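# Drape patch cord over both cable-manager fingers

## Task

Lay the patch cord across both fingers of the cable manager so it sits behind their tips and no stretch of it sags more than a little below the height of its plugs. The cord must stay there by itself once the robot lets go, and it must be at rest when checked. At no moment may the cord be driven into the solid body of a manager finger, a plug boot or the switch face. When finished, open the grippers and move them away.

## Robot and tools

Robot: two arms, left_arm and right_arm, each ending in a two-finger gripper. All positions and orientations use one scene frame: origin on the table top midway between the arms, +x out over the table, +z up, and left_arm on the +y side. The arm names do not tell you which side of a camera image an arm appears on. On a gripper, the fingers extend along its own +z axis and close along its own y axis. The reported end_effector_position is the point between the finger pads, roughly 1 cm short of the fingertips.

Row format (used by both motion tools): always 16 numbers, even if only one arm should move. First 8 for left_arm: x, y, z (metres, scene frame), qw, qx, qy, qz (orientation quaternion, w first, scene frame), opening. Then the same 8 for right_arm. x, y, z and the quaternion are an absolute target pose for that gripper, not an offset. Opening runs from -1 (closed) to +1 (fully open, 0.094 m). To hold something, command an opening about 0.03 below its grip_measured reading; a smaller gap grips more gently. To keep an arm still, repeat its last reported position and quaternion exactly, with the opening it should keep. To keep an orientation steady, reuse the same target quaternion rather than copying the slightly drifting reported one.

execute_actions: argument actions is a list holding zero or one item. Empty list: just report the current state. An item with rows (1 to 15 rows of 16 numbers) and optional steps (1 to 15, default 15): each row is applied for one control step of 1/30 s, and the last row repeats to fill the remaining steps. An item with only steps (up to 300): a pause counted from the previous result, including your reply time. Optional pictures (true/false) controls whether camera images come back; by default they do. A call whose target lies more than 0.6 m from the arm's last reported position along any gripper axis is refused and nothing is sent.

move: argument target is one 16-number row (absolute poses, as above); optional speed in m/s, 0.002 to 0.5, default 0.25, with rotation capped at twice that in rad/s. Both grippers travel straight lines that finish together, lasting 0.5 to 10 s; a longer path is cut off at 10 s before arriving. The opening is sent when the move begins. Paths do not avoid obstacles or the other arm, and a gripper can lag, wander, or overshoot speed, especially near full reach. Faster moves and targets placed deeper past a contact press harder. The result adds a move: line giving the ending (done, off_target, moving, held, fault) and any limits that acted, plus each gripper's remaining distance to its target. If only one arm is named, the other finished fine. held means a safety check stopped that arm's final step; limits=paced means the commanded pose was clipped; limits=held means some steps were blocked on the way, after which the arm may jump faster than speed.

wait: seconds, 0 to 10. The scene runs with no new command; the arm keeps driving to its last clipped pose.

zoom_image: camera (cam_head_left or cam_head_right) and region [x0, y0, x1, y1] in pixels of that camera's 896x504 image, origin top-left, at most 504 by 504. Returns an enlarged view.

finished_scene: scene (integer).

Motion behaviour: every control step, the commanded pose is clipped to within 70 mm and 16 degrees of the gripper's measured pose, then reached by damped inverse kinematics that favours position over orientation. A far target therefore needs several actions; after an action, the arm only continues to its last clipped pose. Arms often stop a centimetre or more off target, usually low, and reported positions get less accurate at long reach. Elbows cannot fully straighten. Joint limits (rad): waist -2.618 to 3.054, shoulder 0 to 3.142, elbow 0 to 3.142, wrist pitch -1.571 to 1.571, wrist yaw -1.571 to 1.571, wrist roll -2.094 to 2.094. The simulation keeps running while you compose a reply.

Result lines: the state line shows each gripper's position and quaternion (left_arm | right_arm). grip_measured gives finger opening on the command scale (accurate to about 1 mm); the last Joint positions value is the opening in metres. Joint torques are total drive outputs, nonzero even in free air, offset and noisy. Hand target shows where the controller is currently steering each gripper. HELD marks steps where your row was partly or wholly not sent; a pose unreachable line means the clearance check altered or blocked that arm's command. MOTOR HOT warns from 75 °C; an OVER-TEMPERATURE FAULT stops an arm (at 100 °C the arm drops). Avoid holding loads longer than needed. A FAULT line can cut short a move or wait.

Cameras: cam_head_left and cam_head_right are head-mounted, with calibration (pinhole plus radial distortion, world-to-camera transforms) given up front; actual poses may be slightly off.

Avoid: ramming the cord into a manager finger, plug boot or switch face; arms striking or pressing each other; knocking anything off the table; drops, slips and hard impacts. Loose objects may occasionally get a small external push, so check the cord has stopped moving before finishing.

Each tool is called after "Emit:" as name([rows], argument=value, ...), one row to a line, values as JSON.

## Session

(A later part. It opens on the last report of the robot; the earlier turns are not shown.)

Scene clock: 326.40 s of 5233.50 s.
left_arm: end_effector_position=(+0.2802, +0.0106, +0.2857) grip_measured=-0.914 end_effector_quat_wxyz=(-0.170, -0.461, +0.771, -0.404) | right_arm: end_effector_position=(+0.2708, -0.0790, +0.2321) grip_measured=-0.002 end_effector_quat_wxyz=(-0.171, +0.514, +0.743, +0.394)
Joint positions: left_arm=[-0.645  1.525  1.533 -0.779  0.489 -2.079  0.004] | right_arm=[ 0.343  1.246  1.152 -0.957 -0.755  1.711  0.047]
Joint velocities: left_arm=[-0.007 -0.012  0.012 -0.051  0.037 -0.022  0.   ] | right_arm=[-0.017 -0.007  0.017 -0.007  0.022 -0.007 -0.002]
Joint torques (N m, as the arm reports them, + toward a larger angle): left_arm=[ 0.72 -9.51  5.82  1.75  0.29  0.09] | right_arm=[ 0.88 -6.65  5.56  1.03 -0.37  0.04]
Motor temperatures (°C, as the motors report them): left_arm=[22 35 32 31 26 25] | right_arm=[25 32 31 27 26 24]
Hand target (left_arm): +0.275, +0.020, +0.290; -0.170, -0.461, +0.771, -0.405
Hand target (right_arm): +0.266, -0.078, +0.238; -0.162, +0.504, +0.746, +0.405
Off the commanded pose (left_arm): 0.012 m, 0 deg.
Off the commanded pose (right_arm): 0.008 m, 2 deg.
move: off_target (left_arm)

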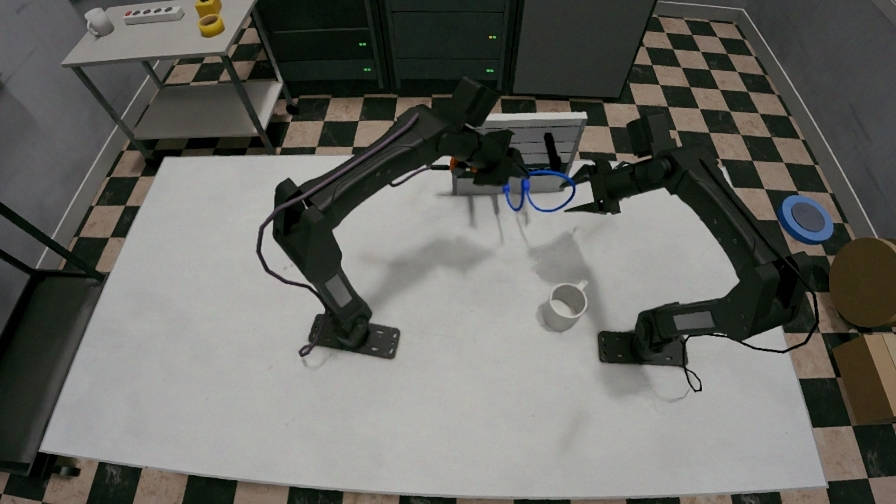

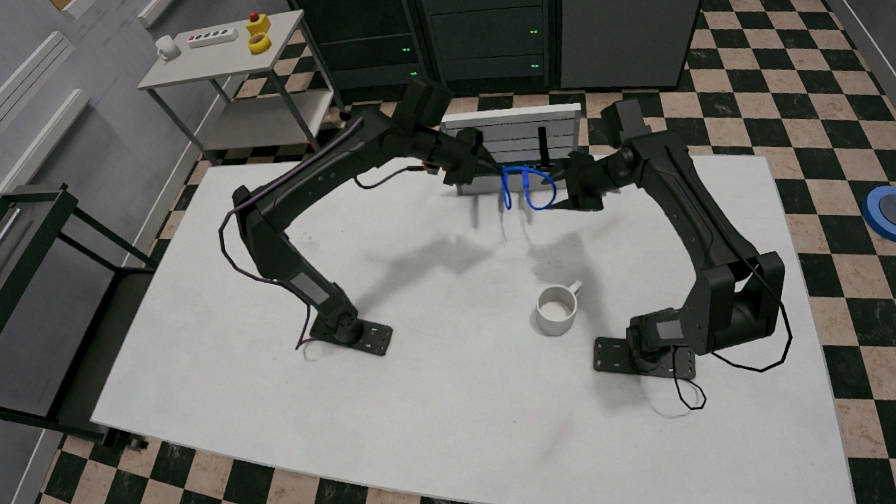

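Emit:
move(target=[0.275,0.02,0.29,-0.170,-0.46,0.77,-0.404,-0.95,0.265,-0.084,0.238,-0.162,0.503,0.745,0.404,-0.95], speed=0.02)

Emit:
zoom_image(camera="cam_head_left", region=[440,100,660,260])

Emit:
zoom_image(camera="cam_head_right", region=[440,100,660,260])

Scene clock: 329.10 s of 5233.50 s.
left_arm: end_effector_position=(+0.2801, +0.0107, +0.2857) grip_measured=-0.914 end_effector_quat_wxyz=(-0.170, -0.461, +0.771, -0.404) | right_arm: end_effector_position=(+0.2721, -0.0800, +0.2322) grip_measured=-0.924 end_effector_quat_wxyz=(-0.166, +0.509, +0.746, +0.396)
Joint positions: left_arm=[-0.645  1.525  1.533 -0.78   0.489 -2.079  0.004] | right_arm=[ 0.338  1.246  1.152 -0.955 -0.754  1.696  0.004]
Joint velocities: left_arm=[ 0.007 -0.007  0.002 -0.022  0.022  0.022 -0.   ] | right_arm=[-0.007 -0.007 -0.012  0.022  0.022 -0.081 -0.   ]
Joint torques (N m, as the arm reports them, + toward a larger angle): left_arm=[ 0.67 -9.45  5.88  1.77  0.31  0.11] | right_arm=[-1.03 -6.74  5.72  0.83 -0.5  -0.11]
Motor temperatures (°C, as the motors report them): left_arm=[22 35 32 31 26 25] | right_arm=[25 32 31 27 26 24]
Hand target (left_arm): +0.275, +0.020, +0.290; -0.170, -0.461, +0.771, -0.405
Hand target (right_arm): +0.265, -0.084, +0.238; -0.162, +0.504, +0.746, +0.404
Off the commanded pose (left_arm): 0.011 m, 0 deg.
Off the commanded pose (right_arm): 0.010 m, 1 deg.
move: off_target (left_arm)

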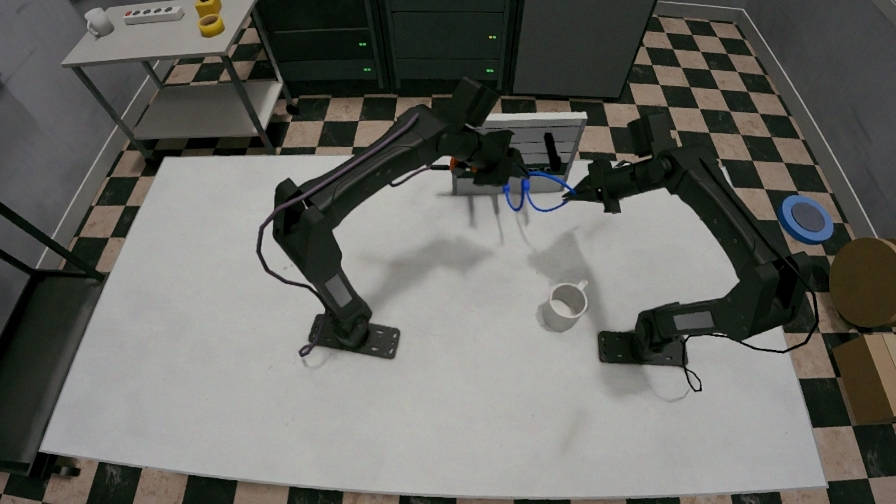

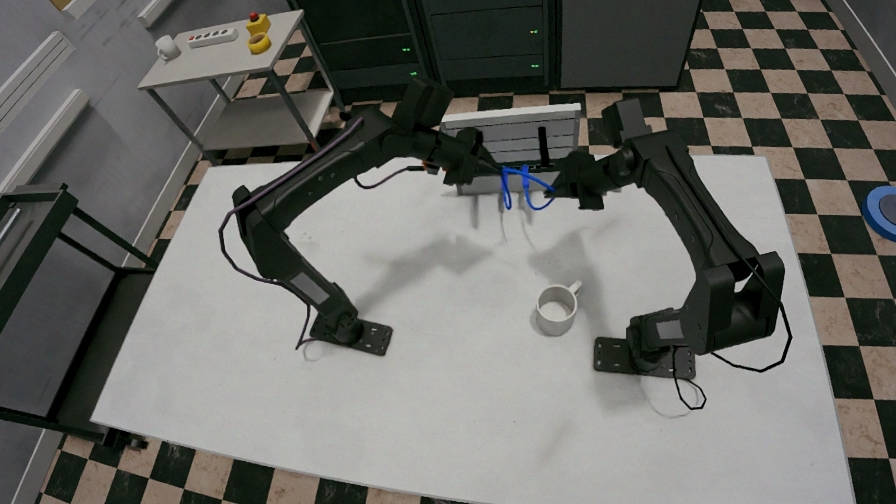

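Region (440, 100, 660, 260) of cam_head_left's 896x504 image, scaled by 2.291, with more detail than that image has; it fills the top 367 rows of this view, and the rest is white.

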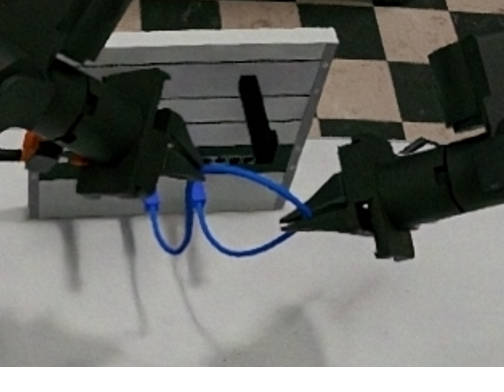

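Region (440, 100, 660, 260) of cam_head_right's 896x504 image, scaled by 2.291, with more detail than that image has; it fills the top 367 rows of this view, and the rest is white.

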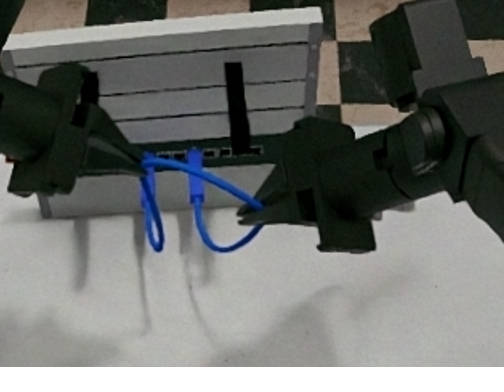

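Emit:
move(target=[0.275,0.02,0.29,-0.170,-0.46,0.77,-0.404,-0.78,0.265,-0.084,0.238,-0.162,0.503,0.745,0.404,-0.95], speed=0.02)

Emit:
zoom_image(camera="cam_head_left", region=[440,100,660,260])

Emit:
zoom_image(camera="cam_head_right", region=[440,100,660,260])

Scene clock: 331.50 s of 5233.50 s.
left_arm: end_effector_position=(+0.2787, +0.0121, +0.2907) grip_measured=-0.782 end_effector_quat_wxyz=(-0.168, -0.459, +0.770, -0.410) | right_arm: end_effector_position=(+0.2720, -0.0800, +0.2321) grip_measured=-0.924 end_effector_quat_wxyz=(-0.166, +0.509, +0.746, +0.395)
Joint positions: left_arm=[-0.645  1.512  1.533 -0.779  0.489 -2.079  0.01 ] | right_arm=[ 0.338  1.246  1.152 -0.956 -0.754  1.694  0.004]
Joint velocities: left_arm=[-0.027 -0.002 -0.002 -0.037  0.037  0.037 -0.002] | right_arm=[-0.007 -0.007 -0.037  0.007  0.007 -0.081  0.001]
Joint torques (N m, as the arm reports them, + toward a larger angle): left_arm=[ 0.79 -8.28  5.93  1.76  0.3   0.09] | right_arm=[-1.03 -6.73  5.72  0.82 -0.5  -0.1 ]
Motor temperatures (°C, as the motors report them): left_arm=[22 35 32 31 26 25] | right_arm=[25 32 31 27 26 24]
Hand target (left_arm): +0.275, +0.020, +0.290; -0.170, -0.461, +0.771, -0.405
Hand target (right_arm): +0.265, -0.084, +0.238; -0.162, +0.504, +0.746, +0.404
Off the commanded pose (left_arm): 0.009 m, 1 deg.
Off the commanded pose (right_arm): 0.010 m, 1 deg.
move: done

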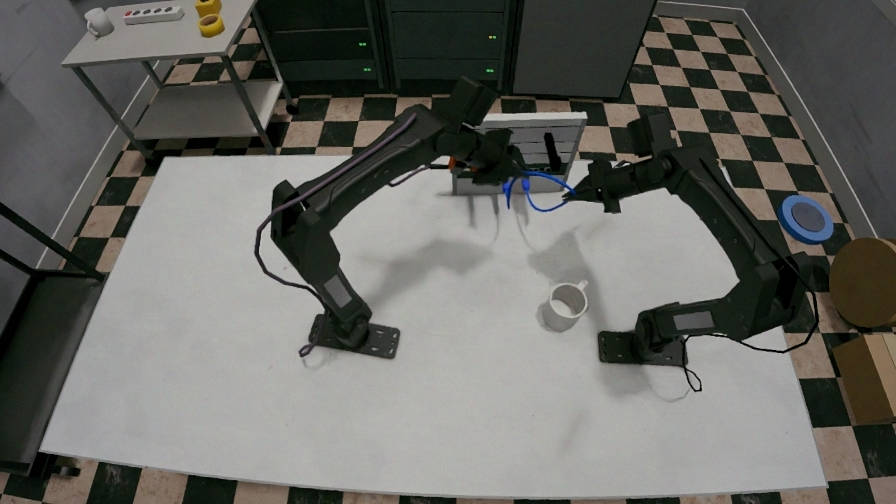

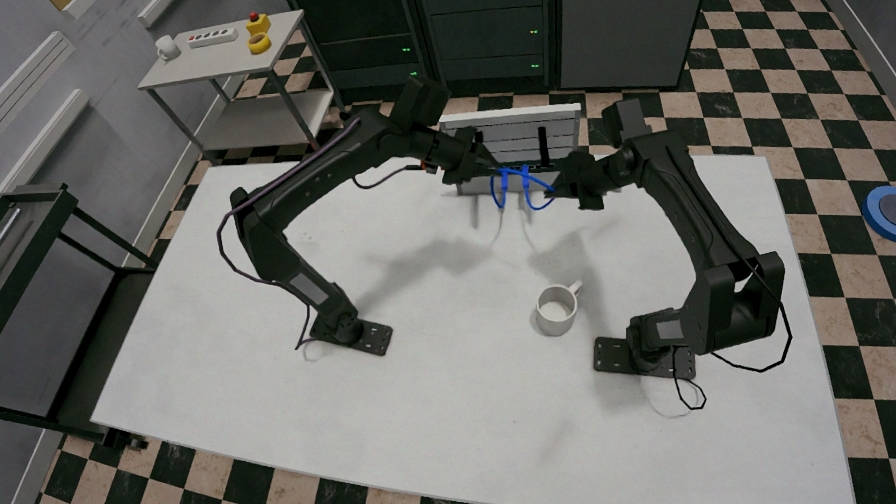

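Region (440, 100, 660, 260) of cam_head_left's 896x504 image, scaled by 2.291, with more detail than that image has; it fills the top 367 rows of this view, and the rest is white.

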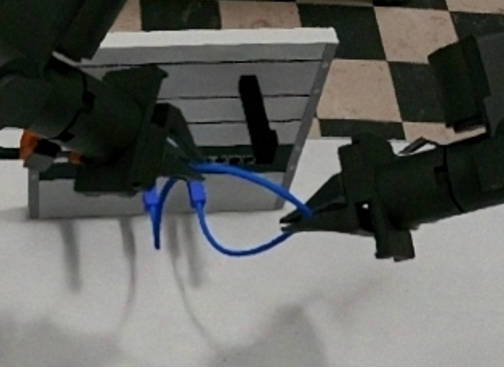

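Region (440, 100, 660, 260) of cam_head_right's 896x504 image, scaled by 2.291, with more detail than that image has; it fills the top 367 rows of this view, and the rest is white.

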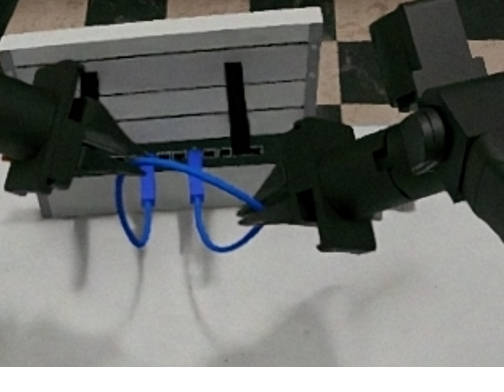

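Emit:
move(target=[0.275,0.052,0.278,-0.170,-0.46,0.77,-0.404,-0.78,0.265,-0.084,0.238,-0.162,0.503,0.745,0.404,-0.95], speed=0.02)

Emit:
zoom_image(camera="cam_head_left", region=[440,100,660,260])

Emit:
zoom_image(camera="cam_head_right", region=[440,100,660,260])

Scene clock: 335.03 s of 5233.50 s.
left_arm: end_effector_position=(+0.2812, +0.0443, +0.2793) grip_measured=-0.782 end_effector_quat_wxyz=(-0.167, -0.461, +0.769, -0.410) | right_arm: end_effector_position=(+0.2718, -0.0801, +0.2320) grip_measured=-0.924 end_effector_quat_wxyz=(-0.166, +0.509, +0.747, +0.395)
Joint positions: left_arm=[-0.561  1.432  1.422 -0.779  0.543 -2.016  0.01 ] | right_arm=[ 0.338  1.246  1.152 -0.957 -0.754  1.693  0.004]
Joint velocities: left_arm=[-0.007 -0.027 -0.007 -0.095  0.022 -0.007 -0.   ] | right_arm=[-0.002  0.007 -0.002 -0.037 -0.037 -0.051 -0.001]
Joint torques (N m, as the arm reports them, + toward a larger angle): left_arm=[ 0.7  -7.79  5.62  1.7   0.33  0.14] | right_arm=[-1.   -6.72  5.7   0.79 -0.5  -0.08]
Motor temperatures (°C, as the motors report them): left_arm=[22 36 32 31 26 25] | right_arm=[25 32 31 27 26 24]
Hand target (left_arm): +0.275, +0.052, +0.278; -0.170, -0.461, +0.771, -0.405
Hand target (right_arm): +0.265, -0.084, +0.238; -0.162, +0.504, +0.746, +0.404
Off the commanded pose (left_arm): 0.010 m, 1 deg.
Off the commanded pose (right_arm): 0.010 m, 1 deg.
move: done

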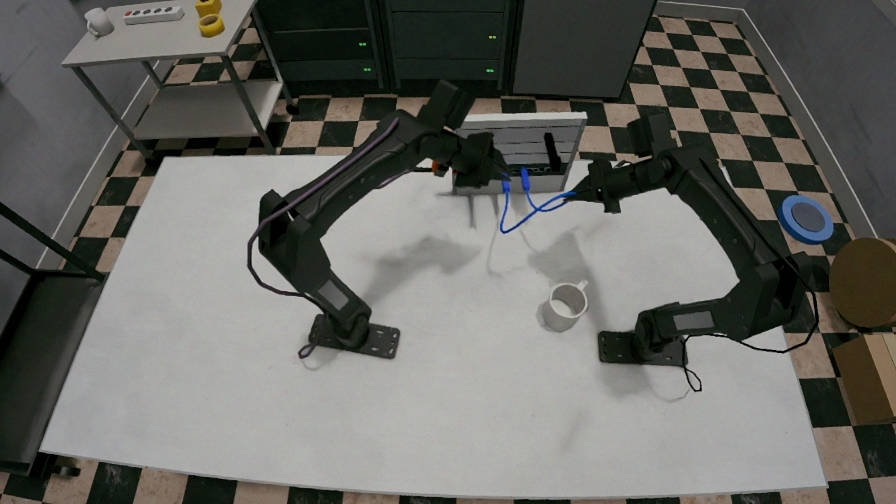

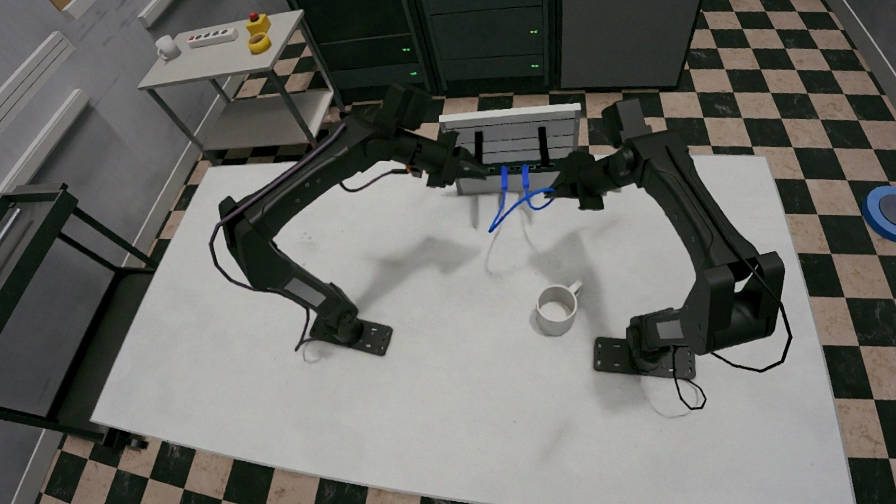

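Region (440, 100, 660, 260) of cam_head_left's 896x504 image, scaled by 2.291, with more detail than that image has; it fills the top 367 rows of this view, and the rest is white.

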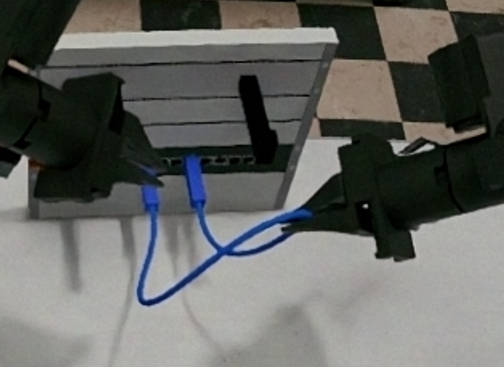

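Region (440, 100, 660, 260) of cam_head_right's 896x504 image, scaled by 2.291, with more detail than that image has; it fills the top 367 rows of this view, and the rest is white.

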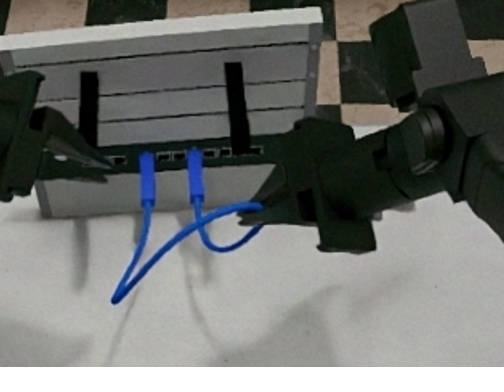

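Emit:
move(target=[0.21,0.10,0.24,-0.178,-0.432,0.789,-0.400,0.0,0.265,-0.084,0.238,-0.162,0.503,0.745,0.404,-0.95], speed=0.08)

Emit:
move(target=[0.208,0.055,0.205,-0.178,-0.432,0.789,-0.400,0.0,0.265,-0.084,0.238,-0.162,0.503,0.745,0.404,-0.95], speed=0.04)

Emit:
zoom_image(camera="cam_head_left", region=[400,130,620,290])

Emit:
zoom_image(camera="cam_head_right", region=[400,130,620,290])

Scene clock: 338.97 s of 5233.50 s.
left_arm: end_effector_position=(+0.2161, +0.0941, +0.2414) grip_measured=-0.002 end_effector_quat_wxyz=(-0.175, -0.433, +0.787, -0.403) | right_arm: end_effector_position=(+0.2718, -0.0801, +0.2320) grip_measured=-0.924 end_effector_quat_wxyz=(-0.166, +0.509, +0.747, +0.395)
Joint positions: left_arm=[-0.554  1.13   1.07  -0.767  0.586 -1.942  0.047] | right_arm=[ 0.338  1.246  1.152 -0.957 -0.754  1.693  0.004]
Joint velocities: left_arm=[-0.007  0.002 -0.017 -0.066  0.007  0.037  0.   ] | right_arm=[-0.007  0.002 -0.002 -0.051  0.022  0.037  0.   ]
Joint torques (N m, as the arm reports them, + toward a larger angle): left_arm=[ 0.69 -4.91  5.75  1.67  0.35  0.13] | right_arm=[-1.02 -6.73  5.72  0.83 -0.5  -0.08]
Motor temperatures (°C, as the motors report them): left_arm=[22 35 32 31 26 25] | right_arm=[25 32 31 27 26 24]
Hand target (left_arm): +0.211, +0.100, +0.239; -0.178, -0.432, +0.788, -0.400
Hand target (right_arm): +0.265, -0.084, +0.238; -0.162, +0.504, +0.746, +0.404
Off the commanded pose (left_arm): 0.009 m, 1 deg.
Off the commanded pose (right_arm): 0.010 m, 1 deg.
move: done

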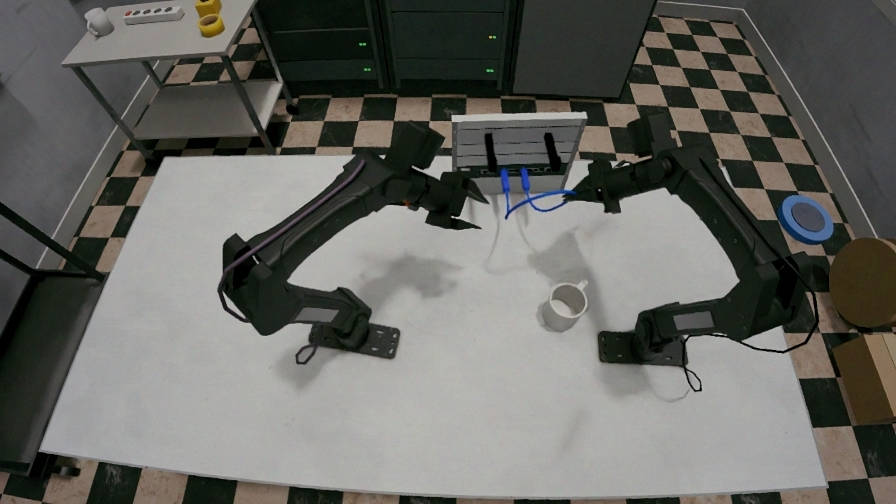

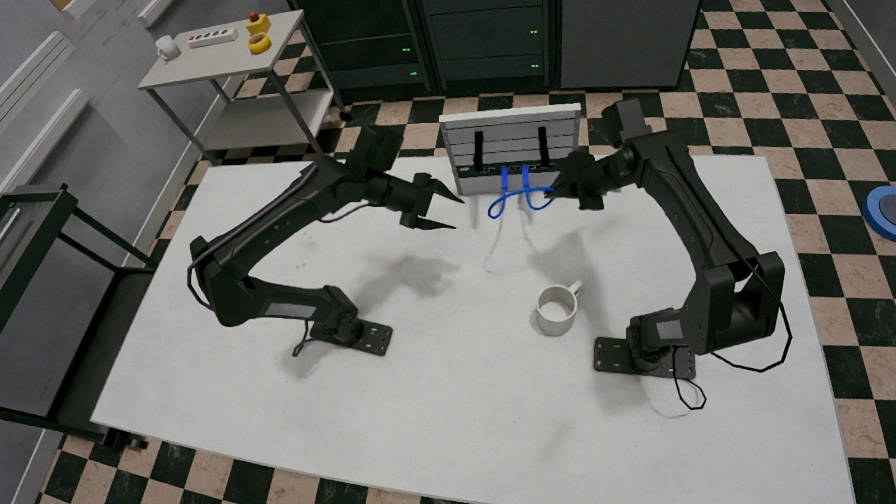

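Scene clock: 340.77 s of 5233.50 s.
left_arm: end_effector_position=(+0.2099, +0.0552, +0.2179) grip_measured=-0.002 end_effector_quat_wxyz=(-0.176, -0.423, +0.785, -0.417) | right_arm: end_effector_position=(+0.2718, -0.0801, +0.2320) grip_measured=-0.924 end_effector_quat_wxyz=(-0.166, +0.509, +0.747, +0.395)
Joint positions: left_arm=[-0.696  1.179  0.97  -0.528  0.498 -2.055  0.047] | right_arm=[ 0.338  1.246  1.152 -0.957 -0.754  1.693  0.004]
Joint velocities: left_arm=[ 0.007  0.017 -0.012 -0.051  0.037 -0.007 -0.001] | right_arm=[-0.012 -0.007 -0.002  0.095  0.037  0.051  0.001]
Joint torques (N m, as the arm reports them, + toward a larger angle): left_arm=[-0.8  -2.47  6.04  1.94  0.08 -0.06] | right_arm=[-1.01 -6.71  5.7   0.84 -0.51 -0.1 ]
Motor temperatures (°C, as the motors report them): left_arm=[22 35 32 31 26 25] | right_arm=[25 32 31 27 26 24]
Hand target (left_arm): +0.207, +0.056, +0.205; -0.178, -0.432, +0.789, -0.400
Hand target (right_arm): +0.265, -0.084, +0.238; -0.162, +0.504, +0.746, +0.404
Off the commanded pose (left_arm): 0.013 m, 2 deg.
Off the commanded pose (right_arm): 0.010 m, 1 deg.
move: off_target (left_arm)

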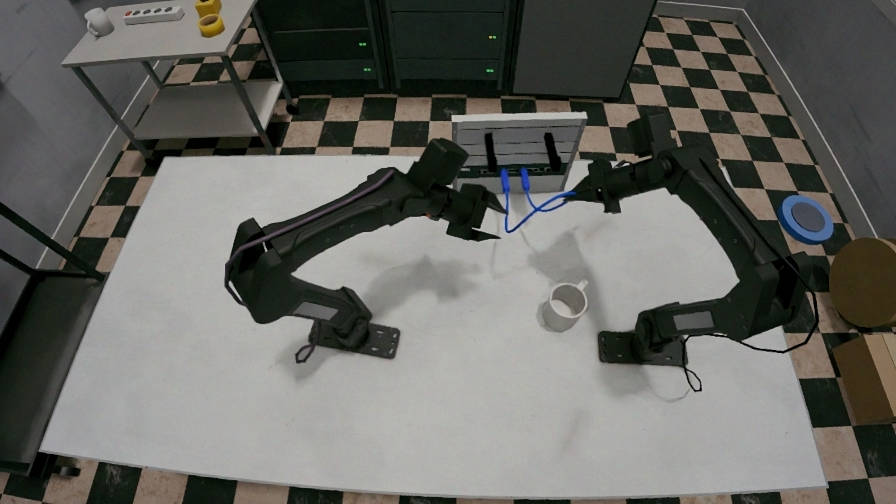

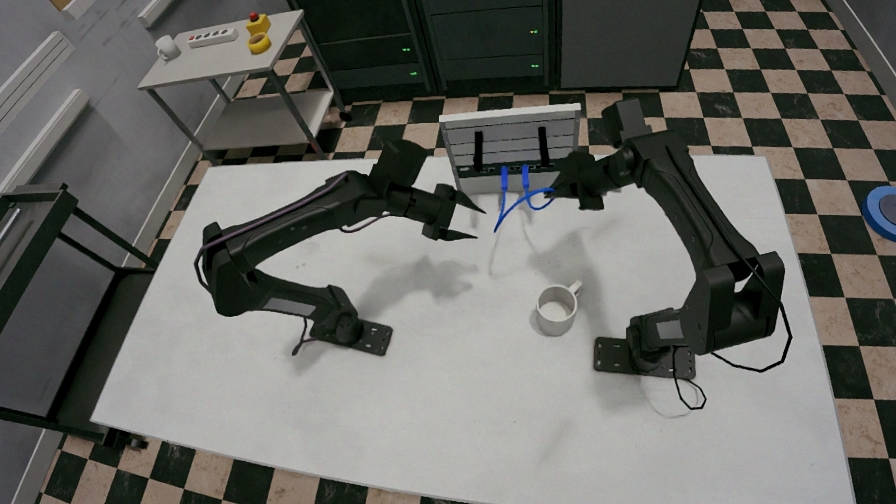

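Region (400, 130, 620, 290) of cam_head_left's 896x504 image, scaled by 2.291, with more detail than that image has; it fills the top 367 rows of this view, and the rest is white.

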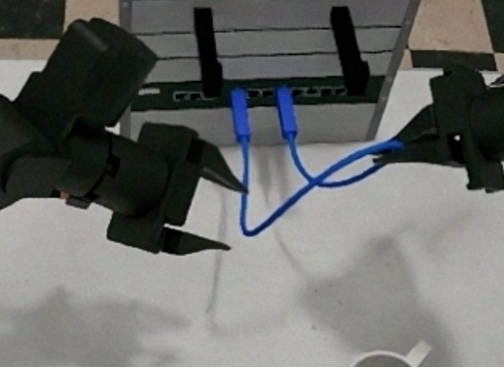

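Region (400, 130, 620, 290) of cam_head_right's 896x504 image, scaled by 2.291, with more detail than that image has; it fills the top 367 rows of this view, and the rest is white.

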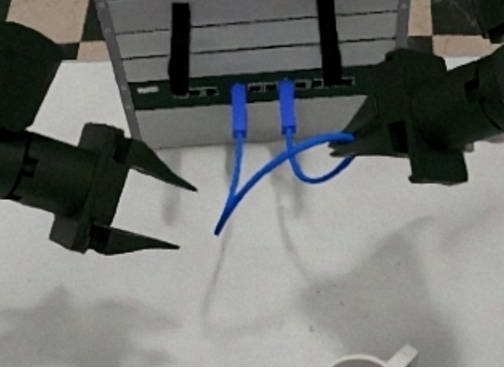

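Emit:
move(target=[0.225,0.045,0.178,-0.178,-0.432,0.789,-0.400,-0.2,0.265,-0.084,0.238,-0.162,0.503,0.745,0.404,-0.95], speed=0.03)

Emit:
zoom_image(camera="cam_head_left", region=[400,130,620,290])

Emit:
zoom_image(camera="cam_head_right", region=[400,130,620,290])

Scene clock: 344.10 s of 5233.50 s.
left_arm: end_effector_position=(+0.2244, +0.0420, +0.1902) grip_measured=-0.198 end_effector_quat_wxyz=(-0.175, -0.427, +0.785, -0.413) | right_arm: end_effector_position=(+0.2718, -0.0801, +0.2320) grip_measured=-0.924 end_effector_quat_wxyz=(-0.166, +0.509, +0.747, +0.395)
Joint positions: left_arm=[-0.691  1.266  0.922 -0.402  0.497 -2.056  0.038] | right_arm=[ 0.338  1.246  1.152 -0.957 -0.754  1.693  0.004]
Joint velocities: left_arm=[-0.002 -0.022  0.007  0.051  0.007  0.007 -0.001] | right_arm=[-0.007 -0.017 -0.012  0.007 -0.051  0.066  0.   ]
Joint torques (N m, as the arm reports them, + toward a larger angle): left_arm=[ 0.71 -3.33  6.1   1.92  0.28  0.15] | right_arm=[-1.03 -6.72  5.69  0.84 -0.52 -0.08]
Motor temperatures (°C, as the motors report them): left_arm=[22 34 32 31 26 25] | right_arm=[25 32 31 27 26 24]
Hand target (left_arm): +0.225, +0.045, +0.178; -0.178, -0.432, +0.789, -0.400
Hand target (right_arm): +0.265, -0.084, +0.238; -0.162, +0.504, +0.746, +0.404
Off the commanded pose (left_arm): 0.013 m, 2 deg.
Off the commanded pose (right_arm): 0.010 m, 1 deg.
move: off_target (left_arm)

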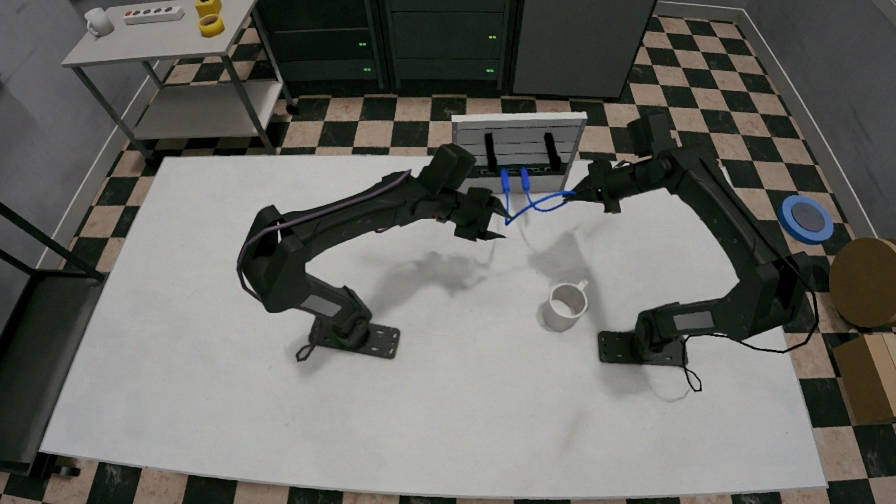

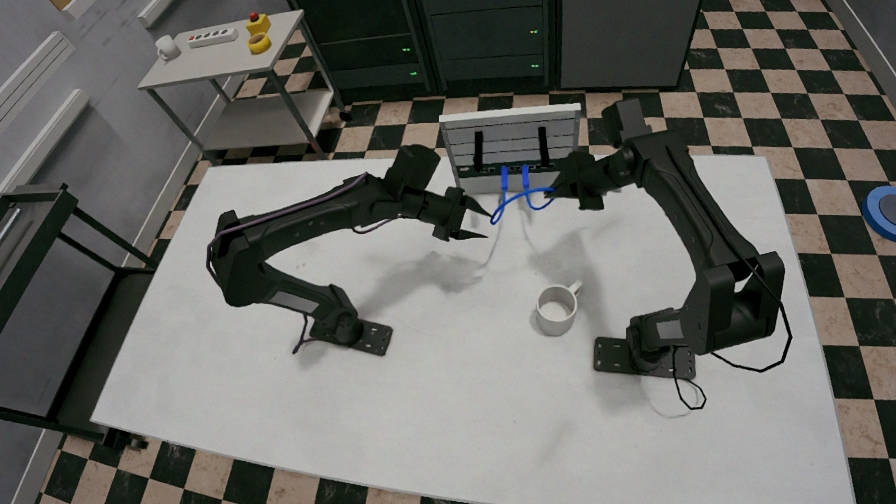

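Region (400, 130, 620, 290) of cam_head_left's 896x504 image, scaled by 2.291, with more detail than that image has; it fills the top 367 rows of this view, and the rest is white.

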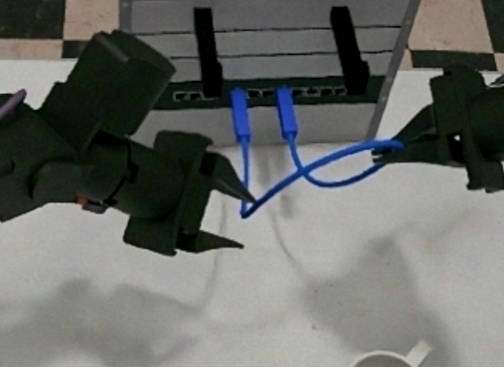

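Region (400, 130, 620, 290) of cam_head_right's 896x504 image, scaled by 2.291, with more detail than that image has; it fills the top 367 rows of this view, and the rest is white.

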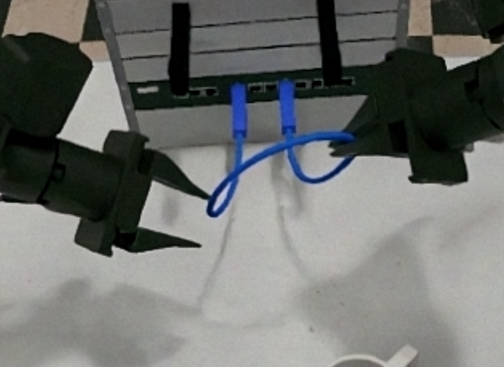

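Emit:
wait(seconds=1)

Emit:
zoom_image(camera="cam_head_left", region=[400,130,620,290])

Emit:
zoom_image(camera="cam_head_right", region=[400,130,620,290])

Scene clock: 345.80 s of 5233.50 s.
left_arm: end_effector_position=(+0.2248, +0.0416, +0.1907) grip_measured=-0.198 end_effector_quat_wxyz=(-0.175, -0.427, +0.784, -0.415) | right_arm: end_effector_position=(+0.2718, -0.0801, +0.2320) grip_measured=-0.924 end_effector_quat_wxyz=(-0.166, +0.509, +0.747, +0.395)
Joint positions: left_arm=[-0.691  1.266  0.922 -0.399  0.497 -2.056  0.038] | right_arm=[ 0.338  1.246  1.152 -0.957 -0.754  1.693  0.004]
Joint velocities: left_arm=[-0.007 -0.007 -0.007  0.007 -0.007 -0.051  0.   ] | right_arm=[-0.012 -0.002 -0.002 -0.037 -0.007 -0.095  0.001]
Joint torques (N m, as the arm reports them, + toward a larger angle): left_arm=[ 0.63 -3.23  6.02  1.99  0.27  0.14] | right_arm=[-1.04 -6.74  5.72  0.84 -0.5  -0.09]
Motor temperatures (°C, as the motors report them): left_arm=[22 34 32 31 26 25] | right_arm=[25 32 31 27 26 24]
Hand target (left_arm): +0.225, +0.045, +0.178; -0.178, -0.432, +0.789, -0.400
Hand target (right_arm): +0.265, -0.084, +0.238; -0.162, +0.504, +0.746, +0.404
Off the commanded pose (left_arm): 0.013 m, 2 deg.
Off the commanded pose (right_arm): 0.010 m, 1 deg.
Steps of this call (steps 1 to 51: nothing new was sent). Readings (end_effector_position):
1: left_arm (+0.2245, +0.0419, +0.1903) | right_arm (+0.2718, -0.0801, +0.2320)
2: left_arm (+0.2246, +0.0418, +0.1904) | right_arm (+0.2718, -0.0801, +0.2320)
4: left_arm (+0.2247, +0.0417, +0.1905) | right_arm (+0.2718, -0.0801, +0.2320)
8: left_arm (+0.2247, +0.0416, +0.1907) | right_arm (+0.2718, -0.0801, +0.2320)
51: the state above

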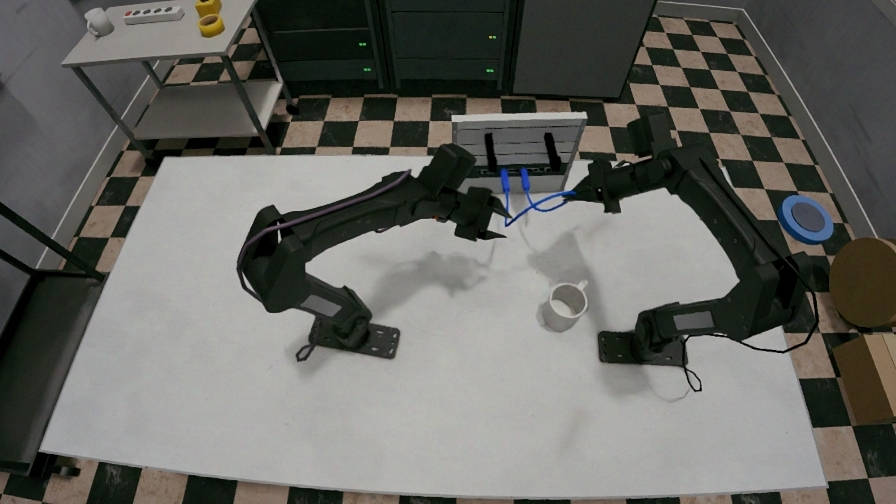

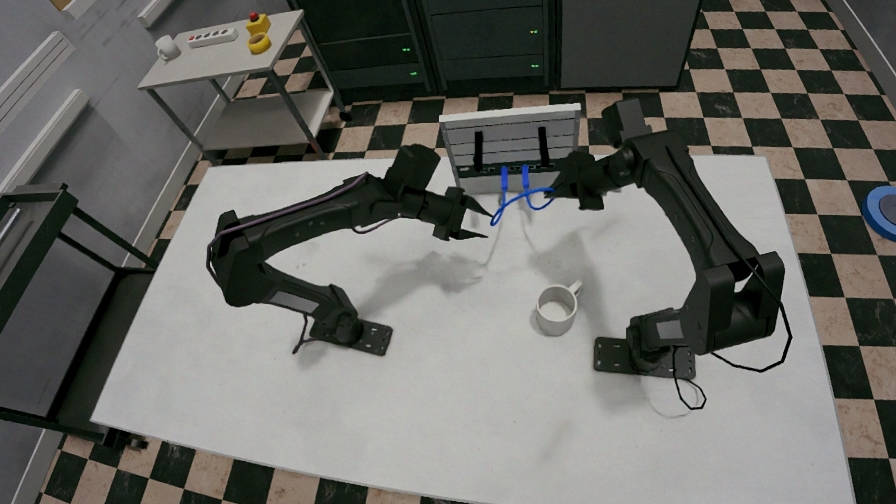

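Region (400, 130, 620, 290) of cam_head_left's 896x504 image, scaled by 2.291, with more detail than that image has; it fills the top 367 rows of this view, and the rest is white.

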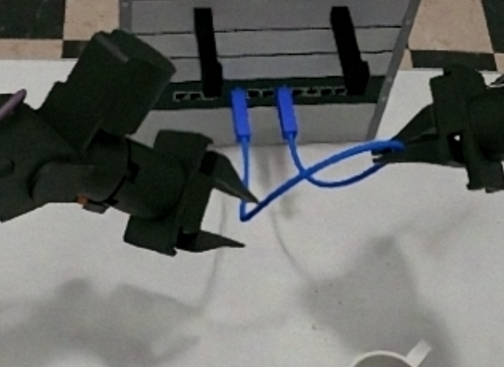

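Region (400, 130, 620, 290) of cam_head_right's 896x504 image, scaled by 2.291, with more detail than that image has; it fills the top 367 rows of this view, and the rest is white.

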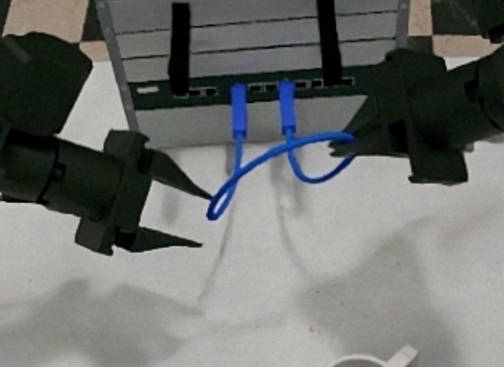

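Emit:
move(target=[0.245,0.065,0.165,-0.178,-0.432,0.789,-0.400,-0.2,0.265,-0.084,0.238,-0.162,0.503,0.745,0.404,-0.95], speed=0.03)

Emit:
zoom_image(camera="cam_head_left", region=[400,130,620,290])

Emit:
zoom_image(camera="cam_head_right", region=[400,130,620,290])

Scene clock: 349.80 s of 5233.50 s.
left_arm: end_effector_position=(+0.2489, +0.0598, +0.1813) grip_measured=-0.198 end_effector_quat_wxyz=(-0.168, -0.426, +0.783, -0.420) | right_arm: end_effector_position=(+0.2718, -0.0801, +0.2320) grip_measured=-0.924 end_effector_quat_wxyz=(-0.166, +0.509, +0.747, +0.395)
Joint positions: left_arm=[-0.576  1.287  0.902 -0.391  0.569 -1.963  0.038] | right_arm=[ 0.338  1.246  1.152 -0.957 -0.754  1.693  0.004]
Joint velocities: left_arm=[ 0.017 -0.007  0.002  0.066  0.051  0.007  0.001] | right_arm=[-0.002 -0.017  0.007 -0.037 -0.007  0.051 -0.   ]
Joint torques (N m, as the arm reports them, + toward a larger angle): left_arm=[ 0.68 -3.24  5.44  1.77  0.37  0.15] | right_arm=[-1.01 -6.71  5.67  0.84 -0.5  -0.09]
Motor temperatures (°C, as the motors report them): left_arm=[22 33 32 31 26 25] | right_arm=[25 32 31 27 26 24]
Hand target (left_arm): +0.245, +0.065, +0.165; -0.178, -0.432, +0.788, -0.400
Hand target (right_arm): +0.265, -0.084, +0.238; -0.162, +0.504, +0.746, +0.404
Off the commanded pose (left_arm): 0.018 m, 3 deg.
Off the commanded pose (right_arm): 0.010 m, 1 deg.
move: off_target (left_arm)

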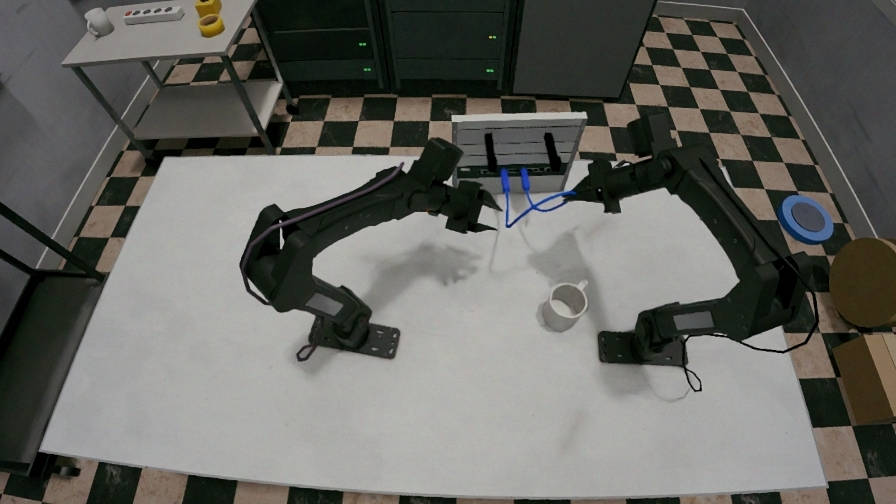

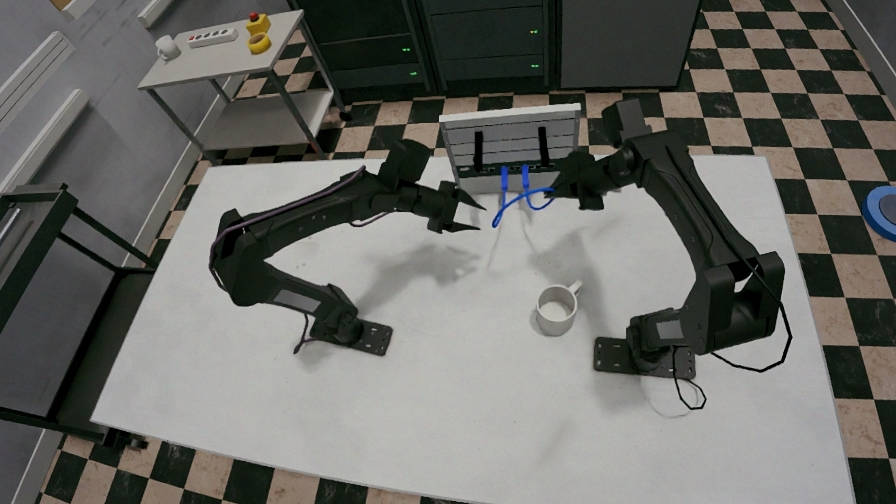

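Region (400, 130, 620, 290) of cam_head_left's 896x504 image, scaled by 2.291, with more detail than that image has; it fills the top 367 rows of this view, and the rest is white.

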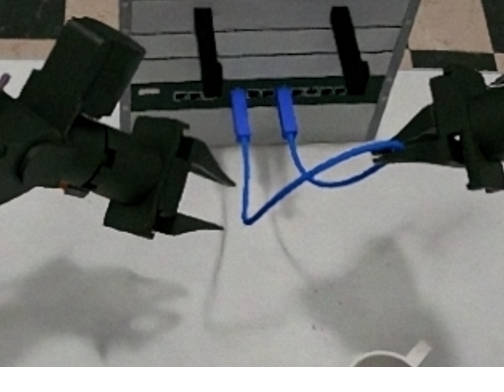

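Region (400, 130, 620, 290) of cam_head_right's 896x504 image, scaled by 2.291, with more detail than that image has; it fills the top 367 rows of this view, and the rest is white.

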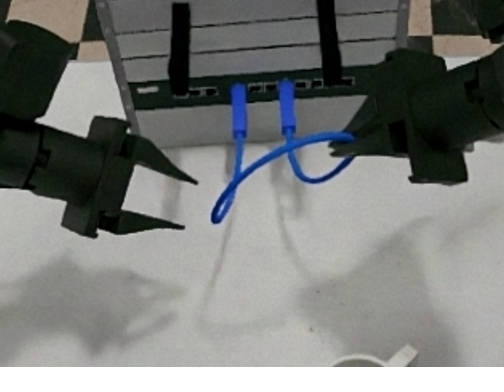

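Emit:
execute_actions(actions=[])

Scene clock: 353.73 s of 5233.50 s.
left_arm: end_effector_position=(+0.2485, +0.0596, +0.1814) grip_measured=-0.198 end_effector_quat_wxyz=(-0.169, -0.424, +0.784, -0.421) | right_arm: end_effector_position=(+0.2718, -0.0801, +0.2320) grip_measured=-0.924 end_effector_quat_wxyz=(-0.166, +0.509, +0.747, +0.395)
Joint positions: left_arm=[-0.576  1.287  0.902 -0.391  0.572 -1.959  0.038] | right_arm=[ 0.338  1.246  1.152 -0.957 -0.754  1.693  0.004]
Joint velocities: left_arm=[ 0.017 -0.007 -0.012  0.051 -0.037 -0.007 -0.   ] | right_arm=[ 0.002 -0.017  0.032  0.022  0.037 -0.081 -0.001]
Joint torques (N m, as the arm reports them, + toward a larger angle): left_arm=[ 0.67 -3.34  5.34  1.79  0.37  0.12] | right_arm=[-1.01 -6.74  5.66  0.84 -0.5  -0.09]
Motor temperatures (°C, as the motors report them): left_arm=[22 33 32 31 26 25] | right_arm=[25 32 31 27 26 24]
Hand target (left_arm): +0.245, +0.065, +0.165; -0.178, -0.432, +0.788, -0.400
Hand target (right_arm): +0.265, -0.084, +0.238; -0.162, +0.504, +0.746, +0.404
Off the commanded pose (left_arm): 0.018 m, 3 deg.
Off the commanded pose (right_arm): 0.010 m, 1 deg.
Steps of this call (steps 1 to 100: nothing new was sent; then 0.60 s passed at rest). Readings (end_effector_position):
1: left_arm (+0.2488, +0.0597, +0.1813) | right_arm (+0.2718, -0.0801, +0.2320)
2: left_arm (+0.2487, +0.0597, +0.1813) | right_arm (+0.2718, -0.0801, +0.2320)
4: left_arm (+0.2486, +0.0597, +0.1814) | right_arm (+0.2718, -0.0801, +0.2320)
8: left_arm (+0.2485, +0.0596, +0.1814) | right_arm (+0.2718, -0.0801, +0.2320)
100: the state above

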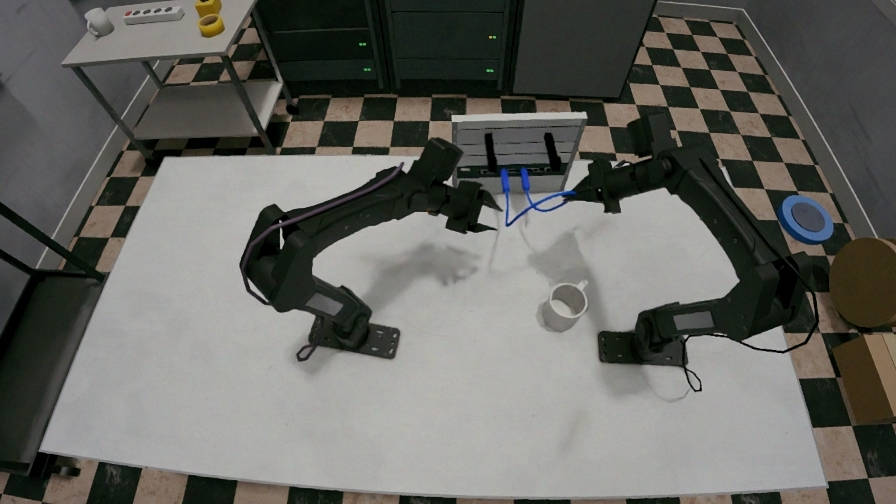

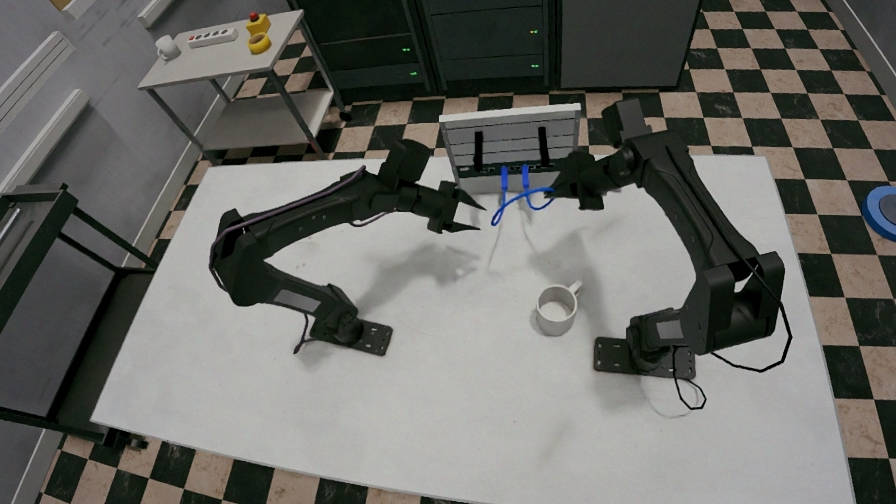

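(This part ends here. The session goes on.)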